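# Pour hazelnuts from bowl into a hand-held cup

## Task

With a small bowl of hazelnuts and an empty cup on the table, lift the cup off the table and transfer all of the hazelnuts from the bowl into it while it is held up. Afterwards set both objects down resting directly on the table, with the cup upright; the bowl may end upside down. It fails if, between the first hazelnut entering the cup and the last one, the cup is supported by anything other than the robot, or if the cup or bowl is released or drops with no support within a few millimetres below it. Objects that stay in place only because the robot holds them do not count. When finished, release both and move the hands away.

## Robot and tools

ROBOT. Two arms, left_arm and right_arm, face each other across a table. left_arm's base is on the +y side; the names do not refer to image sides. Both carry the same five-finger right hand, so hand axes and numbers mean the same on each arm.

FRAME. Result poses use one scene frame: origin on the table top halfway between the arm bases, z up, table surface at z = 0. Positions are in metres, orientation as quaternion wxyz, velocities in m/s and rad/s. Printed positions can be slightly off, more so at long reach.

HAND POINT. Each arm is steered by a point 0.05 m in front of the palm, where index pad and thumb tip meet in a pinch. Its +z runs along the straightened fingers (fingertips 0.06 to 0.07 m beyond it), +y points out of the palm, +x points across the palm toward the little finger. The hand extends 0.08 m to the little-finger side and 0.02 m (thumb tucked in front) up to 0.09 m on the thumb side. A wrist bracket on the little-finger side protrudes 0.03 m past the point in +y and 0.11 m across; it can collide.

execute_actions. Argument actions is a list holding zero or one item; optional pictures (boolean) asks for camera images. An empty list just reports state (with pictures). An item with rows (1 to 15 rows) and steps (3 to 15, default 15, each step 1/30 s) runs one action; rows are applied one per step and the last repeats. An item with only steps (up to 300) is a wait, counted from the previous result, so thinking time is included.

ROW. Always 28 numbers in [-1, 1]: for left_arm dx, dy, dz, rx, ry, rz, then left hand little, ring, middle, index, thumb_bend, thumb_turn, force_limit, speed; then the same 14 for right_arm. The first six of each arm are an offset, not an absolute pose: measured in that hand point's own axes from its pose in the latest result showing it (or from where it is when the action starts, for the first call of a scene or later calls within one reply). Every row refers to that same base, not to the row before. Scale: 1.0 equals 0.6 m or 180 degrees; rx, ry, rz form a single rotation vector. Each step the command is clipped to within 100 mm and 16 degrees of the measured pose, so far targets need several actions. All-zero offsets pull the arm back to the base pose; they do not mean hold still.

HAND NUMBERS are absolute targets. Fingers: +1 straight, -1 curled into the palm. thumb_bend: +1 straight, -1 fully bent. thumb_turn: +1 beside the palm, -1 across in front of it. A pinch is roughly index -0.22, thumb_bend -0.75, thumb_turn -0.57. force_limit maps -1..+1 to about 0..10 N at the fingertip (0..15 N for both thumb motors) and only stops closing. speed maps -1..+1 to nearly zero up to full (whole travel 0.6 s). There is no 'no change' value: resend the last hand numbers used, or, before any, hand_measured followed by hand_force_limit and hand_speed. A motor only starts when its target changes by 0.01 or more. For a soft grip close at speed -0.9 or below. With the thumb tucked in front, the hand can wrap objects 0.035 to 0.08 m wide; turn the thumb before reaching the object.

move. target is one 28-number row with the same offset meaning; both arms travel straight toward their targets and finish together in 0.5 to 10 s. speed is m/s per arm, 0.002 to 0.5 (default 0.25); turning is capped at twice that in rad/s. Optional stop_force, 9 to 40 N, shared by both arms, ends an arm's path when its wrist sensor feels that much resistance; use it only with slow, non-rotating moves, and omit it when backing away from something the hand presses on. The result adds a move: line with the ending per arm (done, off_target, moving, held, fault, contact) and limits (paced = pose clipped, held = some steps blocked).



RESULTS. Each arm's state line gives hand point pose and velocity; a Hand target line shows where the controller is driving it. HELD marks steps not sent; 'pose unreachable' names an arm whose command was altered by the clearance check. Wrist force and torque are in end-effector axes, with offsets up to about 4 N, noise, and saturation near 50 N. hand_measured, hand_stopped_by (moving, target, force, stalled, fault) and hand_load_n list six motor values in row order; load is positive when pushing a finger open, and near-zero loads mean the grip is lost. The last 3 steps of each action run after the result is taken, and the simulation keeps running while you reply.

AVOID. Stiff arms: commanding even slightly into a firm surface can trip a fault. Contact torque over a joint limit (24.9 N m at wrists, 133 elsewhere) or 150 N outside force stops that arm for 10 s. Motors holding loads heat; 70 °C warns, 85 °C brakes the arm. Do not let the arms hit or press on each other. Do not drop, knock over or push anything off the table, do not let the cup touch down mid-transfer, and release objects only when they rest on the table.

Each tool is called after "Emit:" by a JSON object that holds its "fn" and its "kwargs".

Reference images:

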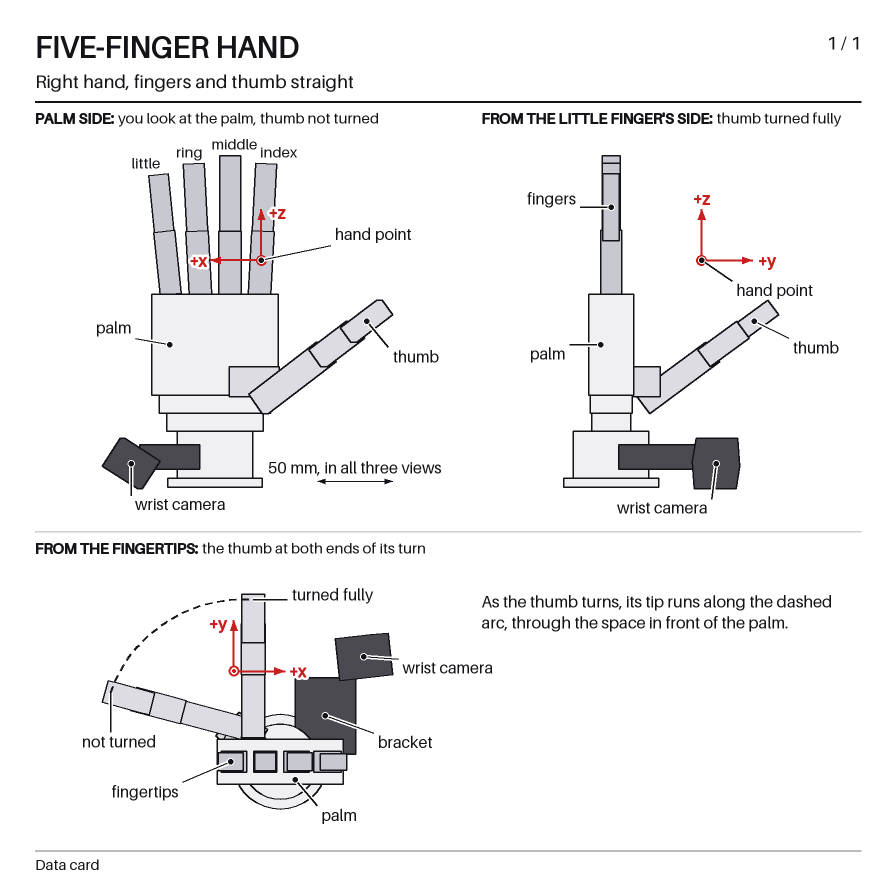

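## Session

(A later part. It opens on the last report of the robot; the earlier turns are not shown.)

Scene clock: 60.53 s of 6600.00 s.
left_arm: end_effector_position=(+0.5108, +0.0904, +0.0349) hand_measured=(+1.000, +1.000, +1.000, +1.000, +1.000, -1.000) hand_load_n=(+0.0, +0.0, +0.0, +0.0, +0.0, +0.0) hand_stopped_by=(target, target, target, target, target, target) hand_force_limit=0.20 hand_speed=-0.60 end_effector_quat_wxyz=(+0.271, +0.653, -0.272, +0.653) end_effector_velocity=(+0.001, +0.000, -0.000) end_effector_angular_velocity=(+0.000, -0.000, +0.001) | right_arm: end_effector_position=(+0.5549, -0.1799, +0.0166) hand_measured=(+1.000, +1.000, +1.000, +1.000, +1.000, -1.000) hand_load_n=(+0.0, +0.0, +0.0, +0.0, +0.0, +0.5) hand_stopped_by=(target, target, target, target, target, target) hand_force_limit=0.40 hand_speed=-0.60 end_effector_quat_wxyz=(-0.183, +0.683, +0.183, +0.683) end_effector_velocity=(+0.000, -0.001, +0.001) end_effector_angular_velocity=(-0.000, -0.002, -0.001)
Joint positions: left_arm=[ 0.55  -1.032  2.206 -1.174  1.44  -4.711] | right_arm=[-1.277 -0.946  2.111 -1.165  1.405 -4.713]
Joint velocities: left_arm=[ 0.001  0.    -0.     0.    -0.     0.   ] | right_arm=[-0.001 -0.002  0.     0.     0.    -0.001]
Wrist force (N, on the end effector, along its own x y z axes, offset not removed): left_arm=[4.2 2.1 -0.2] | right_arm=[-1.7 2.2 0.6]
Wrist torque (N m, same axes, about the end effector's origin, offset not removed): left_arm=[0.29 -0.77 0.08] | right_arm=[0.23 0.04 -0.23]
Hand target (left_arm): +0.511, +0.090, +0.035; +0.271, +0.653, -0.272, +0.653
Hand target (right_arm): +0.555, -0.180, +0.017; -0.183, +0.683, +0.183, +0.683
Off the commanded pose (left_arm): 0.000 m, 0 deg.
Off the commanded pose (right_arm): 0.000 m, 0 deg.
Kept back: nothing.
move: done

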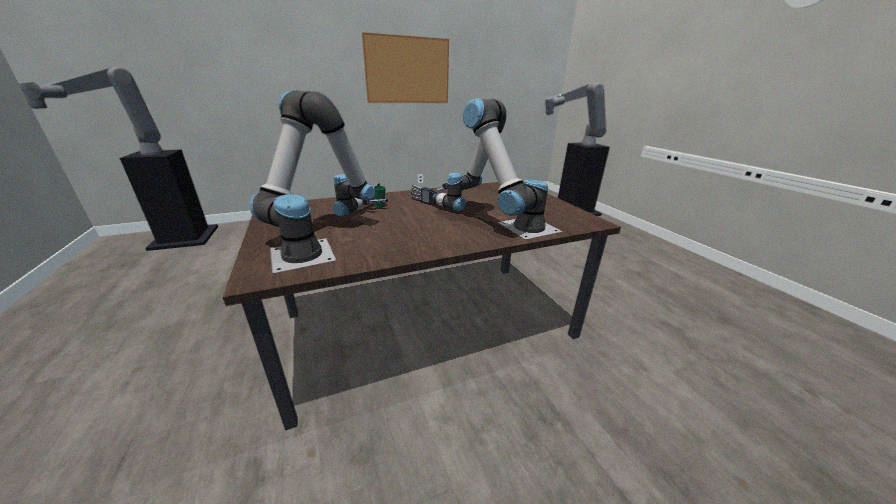

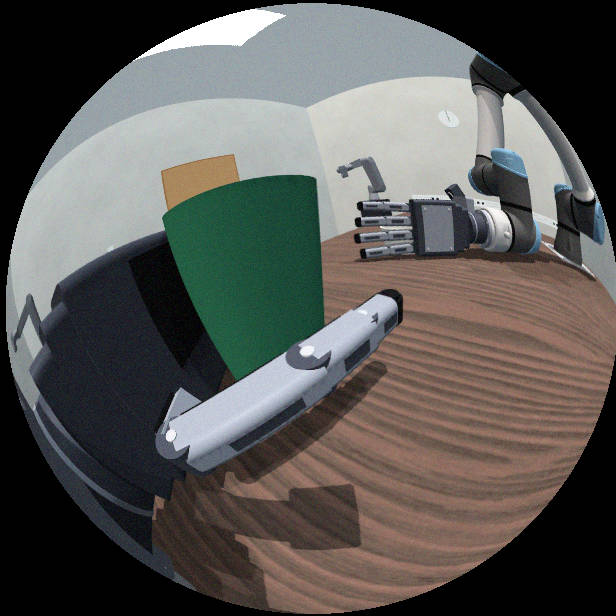

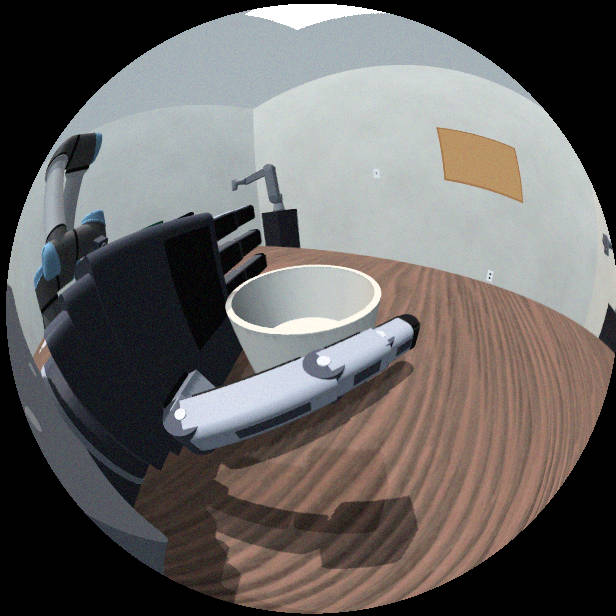

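Emit:
{"fn": "move", "kwargs": {"target": [0,-0.022,-0.025,0,0,0,1,1,1,1,1,-1,0.2,-0.6,0,-0.012,-0.03,0,0,0,1,1,1,1,1,-1,0.4,-0.6], "speed": 0.02}}

Emit:
{"fn": "move", "kwargs": {"target": [0.2,-0.06,-0.22,0,0,0,1,1,1,1,1,-1,0.2,-0.6,0.2,-0.04,-0.24,0,0,0,1,1,1,1,1,-1,0.4,-0.6], "speed": 0.25}}

Scene clock: 62.07 s of 6600.00 s.
left_arm: end_effector_position=(+0.5096, +0.1101, +0.0349) hand_measured=(+1.000, +1.000, +1.000, +1.000, +1.000, -1.000) hand_load_n=(+0.0, +0.0, +0.0, +0.0, +0.0, +0.0) hand_stopped_by=(target, target, target, target, target, target) hand_force_limit=0.20 hand_speed=-0.60 end_effector_quat_wxyz=(+0.271, +0.653, -0.272, +0.653) end_effector_velocity=(+0.001, +0.003, -0.000) end_effector_angular_velocity=(-0.000, +0.000, +0.002) | right_arm: end_effector_position=(+0.5360, -0.1827, +0.0166) hand_measured=(+1.000, +1.000, +1.000, +1.000, +1.000, -1.000) hand_load_n=(+0.0, +0.0, +0.0, +0.0, +0.0, +0.0) hand_stopped_by=(target, target, target, target, target, target) hand_force_limit=0.40 hand_speed=-0.60 end_effector_quat_wxyz=(-0.183, +0.683, +0.183, +0.683) end_effector_velocity=(-0.002, -0.000, +0.000) end_effector_angular_velocity=(-0.002, -0.001, +0.002)
Joint positions: left_arm=[ 0.581 -1.046  2.239 -1.193  1.471 -4.711] | right_arm=[-1.267 -0.965  2.16  -1.195  1.416 -4.713]
Joint velocities: left_arm=[ 0.005 -0.001  0.003 -0.002  0.004 -0.   ] | right_arm=[ 0.001 -0.003  0.006 -0.003 -0.001 -0.002]
Wrist force (N, on the end effector, along its own x y z axes, offset not removed): left_arm=[-0.4 1.1 -1.1] | right_arm=[-2.0 -0.7 1.5]
Wrist torque (N m, same axes, about the end effector's origin, offset not removed): left_arm=[0.33 0.08 -0.11] | right_arm=[-0.13 0.36 -0.24]
Hand target (left_arm): +0.510, +0.110, +0.035; +0.271, +0.653, -0.272, +0.653
Hand target (right_arm): +0.536, -0.183, +0.017; -0.183, +0.683, +0.183, +0.683
Off the commanded pose (left_arm): 0.000 m, 0 deg.
Off the commanded pose (right_arm): 0.000 m, 0 deg.
Kept back: nothing.
move: done

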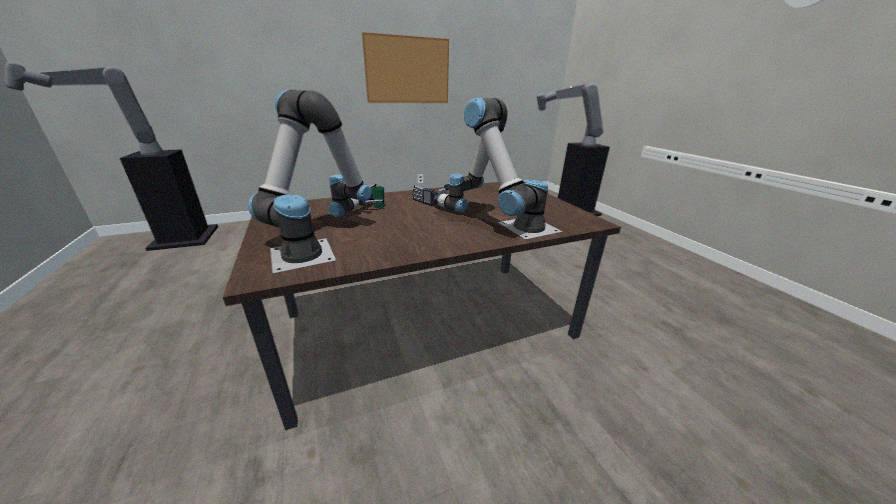

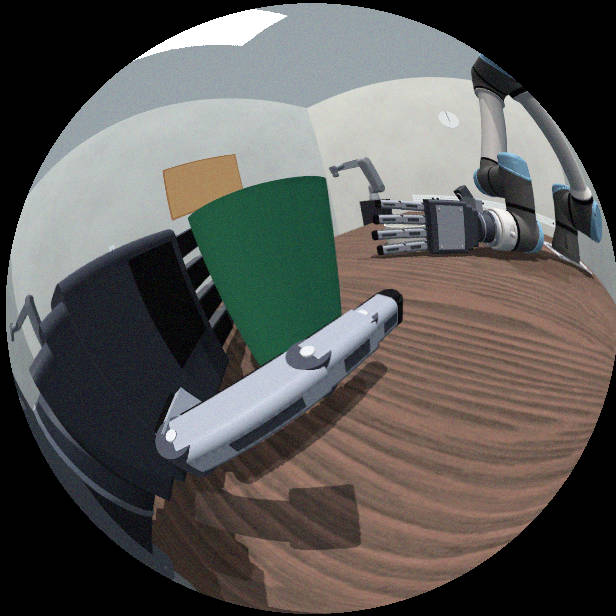

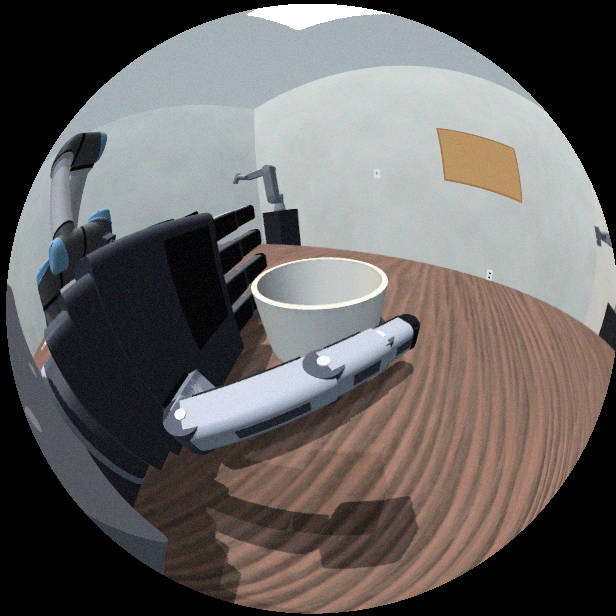

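Scene clock: 63.50 s of 6600.00 s.
left_arm: end_effector_position=(+0.4417, +0.2289, +0.1546) hand_measured=(+1.000, +1.000, +1.000, +1.000, +1.000, -1.000) hand_load_n=(+0.0, +0.0, +0.0, +0.0, +0.0, +0.0) hand_stopped_by=(target, target, target, target, target, target) hand_force_limit=0.20 hand_speed=-0.60 end_effector_quat_wxyz=(+0.271, +0.653, -0.272, +0.653) end_effector_velocity=(-0.000, +0.001, +0.001) end_effector_angular_velocity=(+0.000, +0.001, +0.001) | right_arm: end_effector_position=(+0.3993, -0.2339, +0.1365) hand_measured=(+1.000, +1.000, +1.000, +1.000, +1.000, -1.000) hand_load_n=(+0.0, +0.0, +0.0, +0.0, +0.0, +0.0) hand_stopped_by=(target, target, target, target, target, target) hand_force_limit=0.40 hand_speed=-0.60 end_effector_quat_wxyz=(-0.183, +0.683, +0.183, +0.683) end_effector_velocity=(-0.001, +0.000, +0.002) end_effector_angular_velocity=(+0.001, +0.000, +0.002)
Joint positions: left_arm=[ 0.679 -1.603  2.482 -0.879  1.569 -4.711] | right_arm=[-1.261 -1.536  2.492 -0.956  1.421 -4.713]
Joint velocities: left_arm=[ 0.001 -0.006 -0.     0.008  0.001 -0.001] | right_arm=[-0.001 -0.008 -0.     0.008 -0.003  0.001]
Wrist force (N, on the end effector, along its own x y z axes, offset not removed): left_arm=[1.3 1.1 -2.1] | right_arm=[0.9 -0.8 -0.5]
Wrist torque (N m, same axes, about the end effector's origin, offset not removed): left_arm=[0.26 -0.25 0.20] | right_arm=[-0.05 -0.20 -0.17]
Hand target (left_arm): +0.442, +0.229, +0.155; +0.271, +0.653, -0.272, +0.653
Hand target (right_arm): +0.399, -0.234, +0.137; -0.183, +0.683, +0.183, +0.683
Off the commanded pose (left_arm): 0.000 m, 0 deg.
Off the commanded pose (right_arm): 0.000 m, 0 deg.
Kept back: nothing.
move: done

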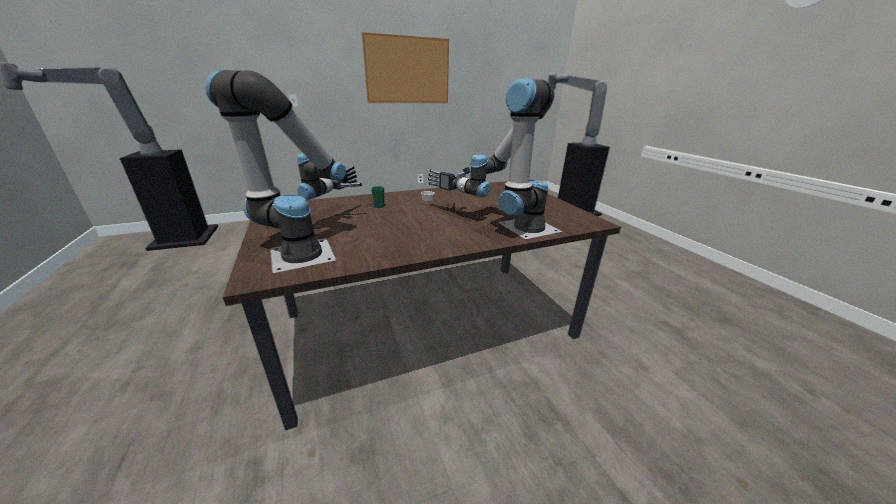

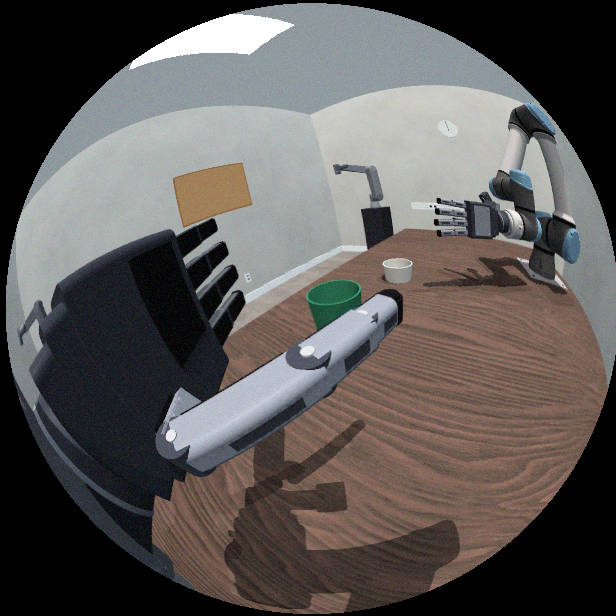

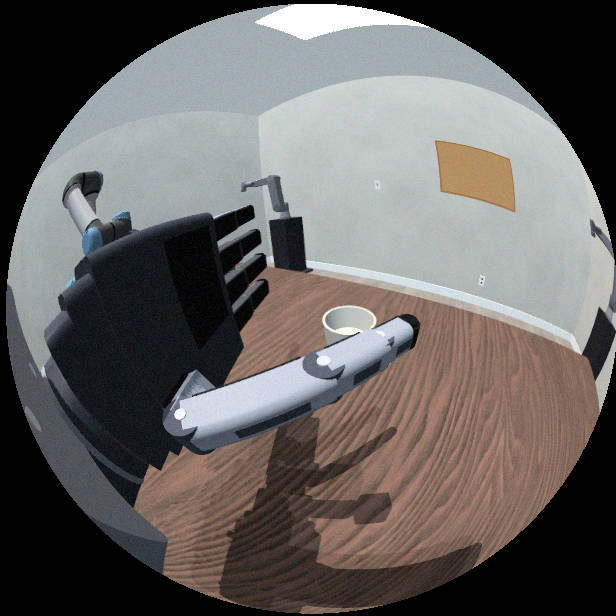

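Emit:
{"fn": "move", "kwargs": {"target": [0.25,-0.05,0,0,0,0,1,1,1,1,1,-1,0.2,-0.6,0.25,0,0,0,0,0,1,1,1,1,1,-1,0.4,-0.6], "speed": 0.3}}

Emit:
{"fn": "finished_scene", "kwargs": {"scene": 1}}

Scene clock: 64.87 s of 6600.00 s.
left_arm: end_effector_position=(+0.4626, +0.2501, +0.3046) hand_measured=(+1.000, +1.000, +1.000, +1.000, +1.000, -1.000) hand_load_n=(+0.0, +0.0, +0.0, +0.0, +0.0, +0.0) hand_stopped_by=(target, target, target, target, target, target) hand_force_limit=0.20 hand_speed=-0.60 end_effector_quat_wxyz=(+0.271, +0.653, -0.272, +0.653) end_effector_velocity=(+0.001, -0.000, +0.001) end_effector_angular_velocity=(+0.004, +0.002, -0.002) | right_arm: end_effector_position=(+0.3991, -0.2338, +0.2864) hand_measured=(+1.000, +1.000, +1.000, +1.000, +1.000, -1.000) hand_load_n=(+0.0, +0.0, +0.0, +0.0, +0.0, +0.0) hand_stopped_by=(target, target, target, target, target, target) hand_force_limit=0.40 hand_speed=-0.60 end_effector_quat_wxyz=(-0.183, +0.683, +0.183, +0.683) end_effector_velocity=(+0.000, +0.000, +0.001) end_effector_angular_velocity=(-0.003, +0.006, +0.002)
Joint positions: left_arm=[ 0.8   -1.841  2.198 -0.357  1.69  -4.712] | right_arm=[-1.26  -1.857  2.26  -0.403  1.422 -4.713]
Joint velocities: left_arm=[ 0.002  0.003 -0.008  0.01   0.004  0.002] | right_arm=[-0.     0.    -0.007  0.013 -0.002 -0.001]
Wrist force (N, on the end effector, along its own x y z axes, offset not removed): left_arm=[0.6 2.5 -2.1] | right_arm=[-4.0 0.9 -0.6]
Wrist torque (N m, same axes, about the end effector's origin, offset not removed): left_arm=[0.51 -0.14 0.05] | right_arm=[0.22 0.61 -0.31]
Hand target (left_arm): +0.463, +0.250, +0.305; +0.271, +0.653, -0.272, +0.653
Hand target (right_arm): +0.399, -0.234, +0.287; -0.183, +0.683, +0.183, +0.683
Off the commanded pose (left_arm): 0.000 m, 0 deg.
Off the commanded pose (right_arm): 0.000 m, 0 deg.
Kept back: nothing.
move: done

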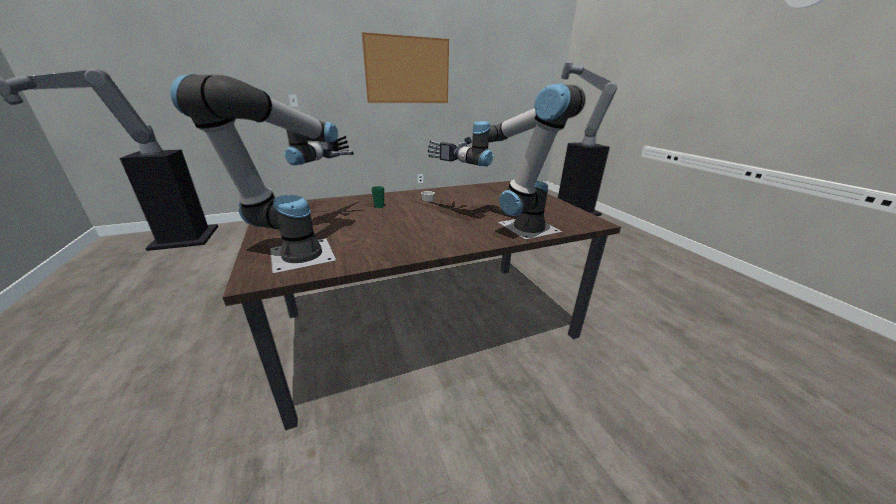

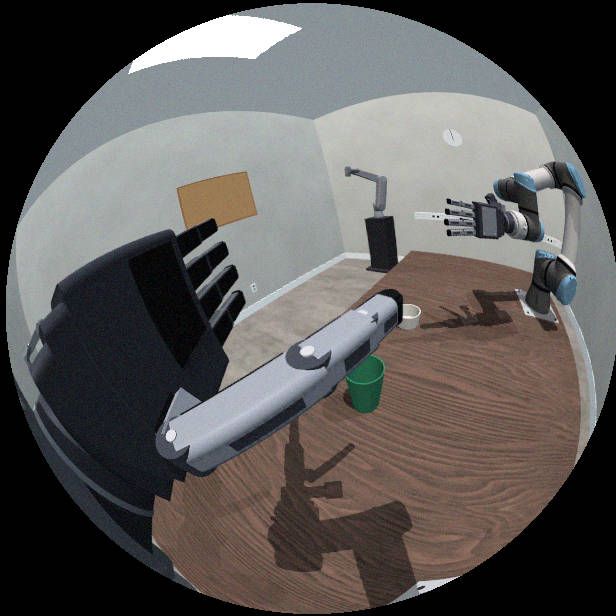

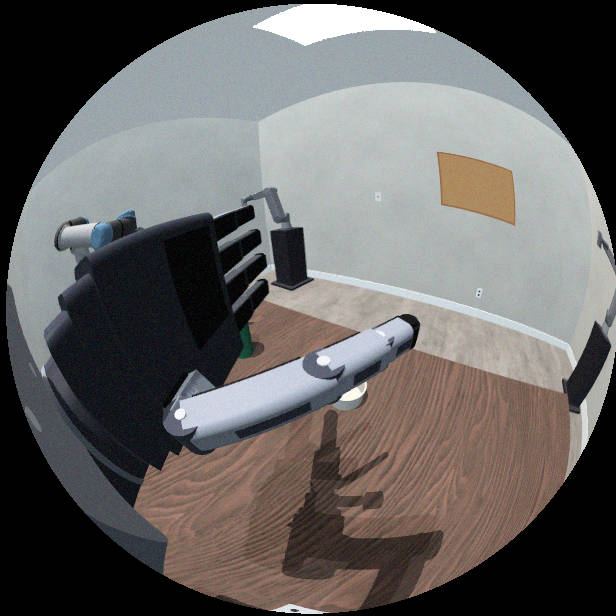

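The scene is finished: the task was done.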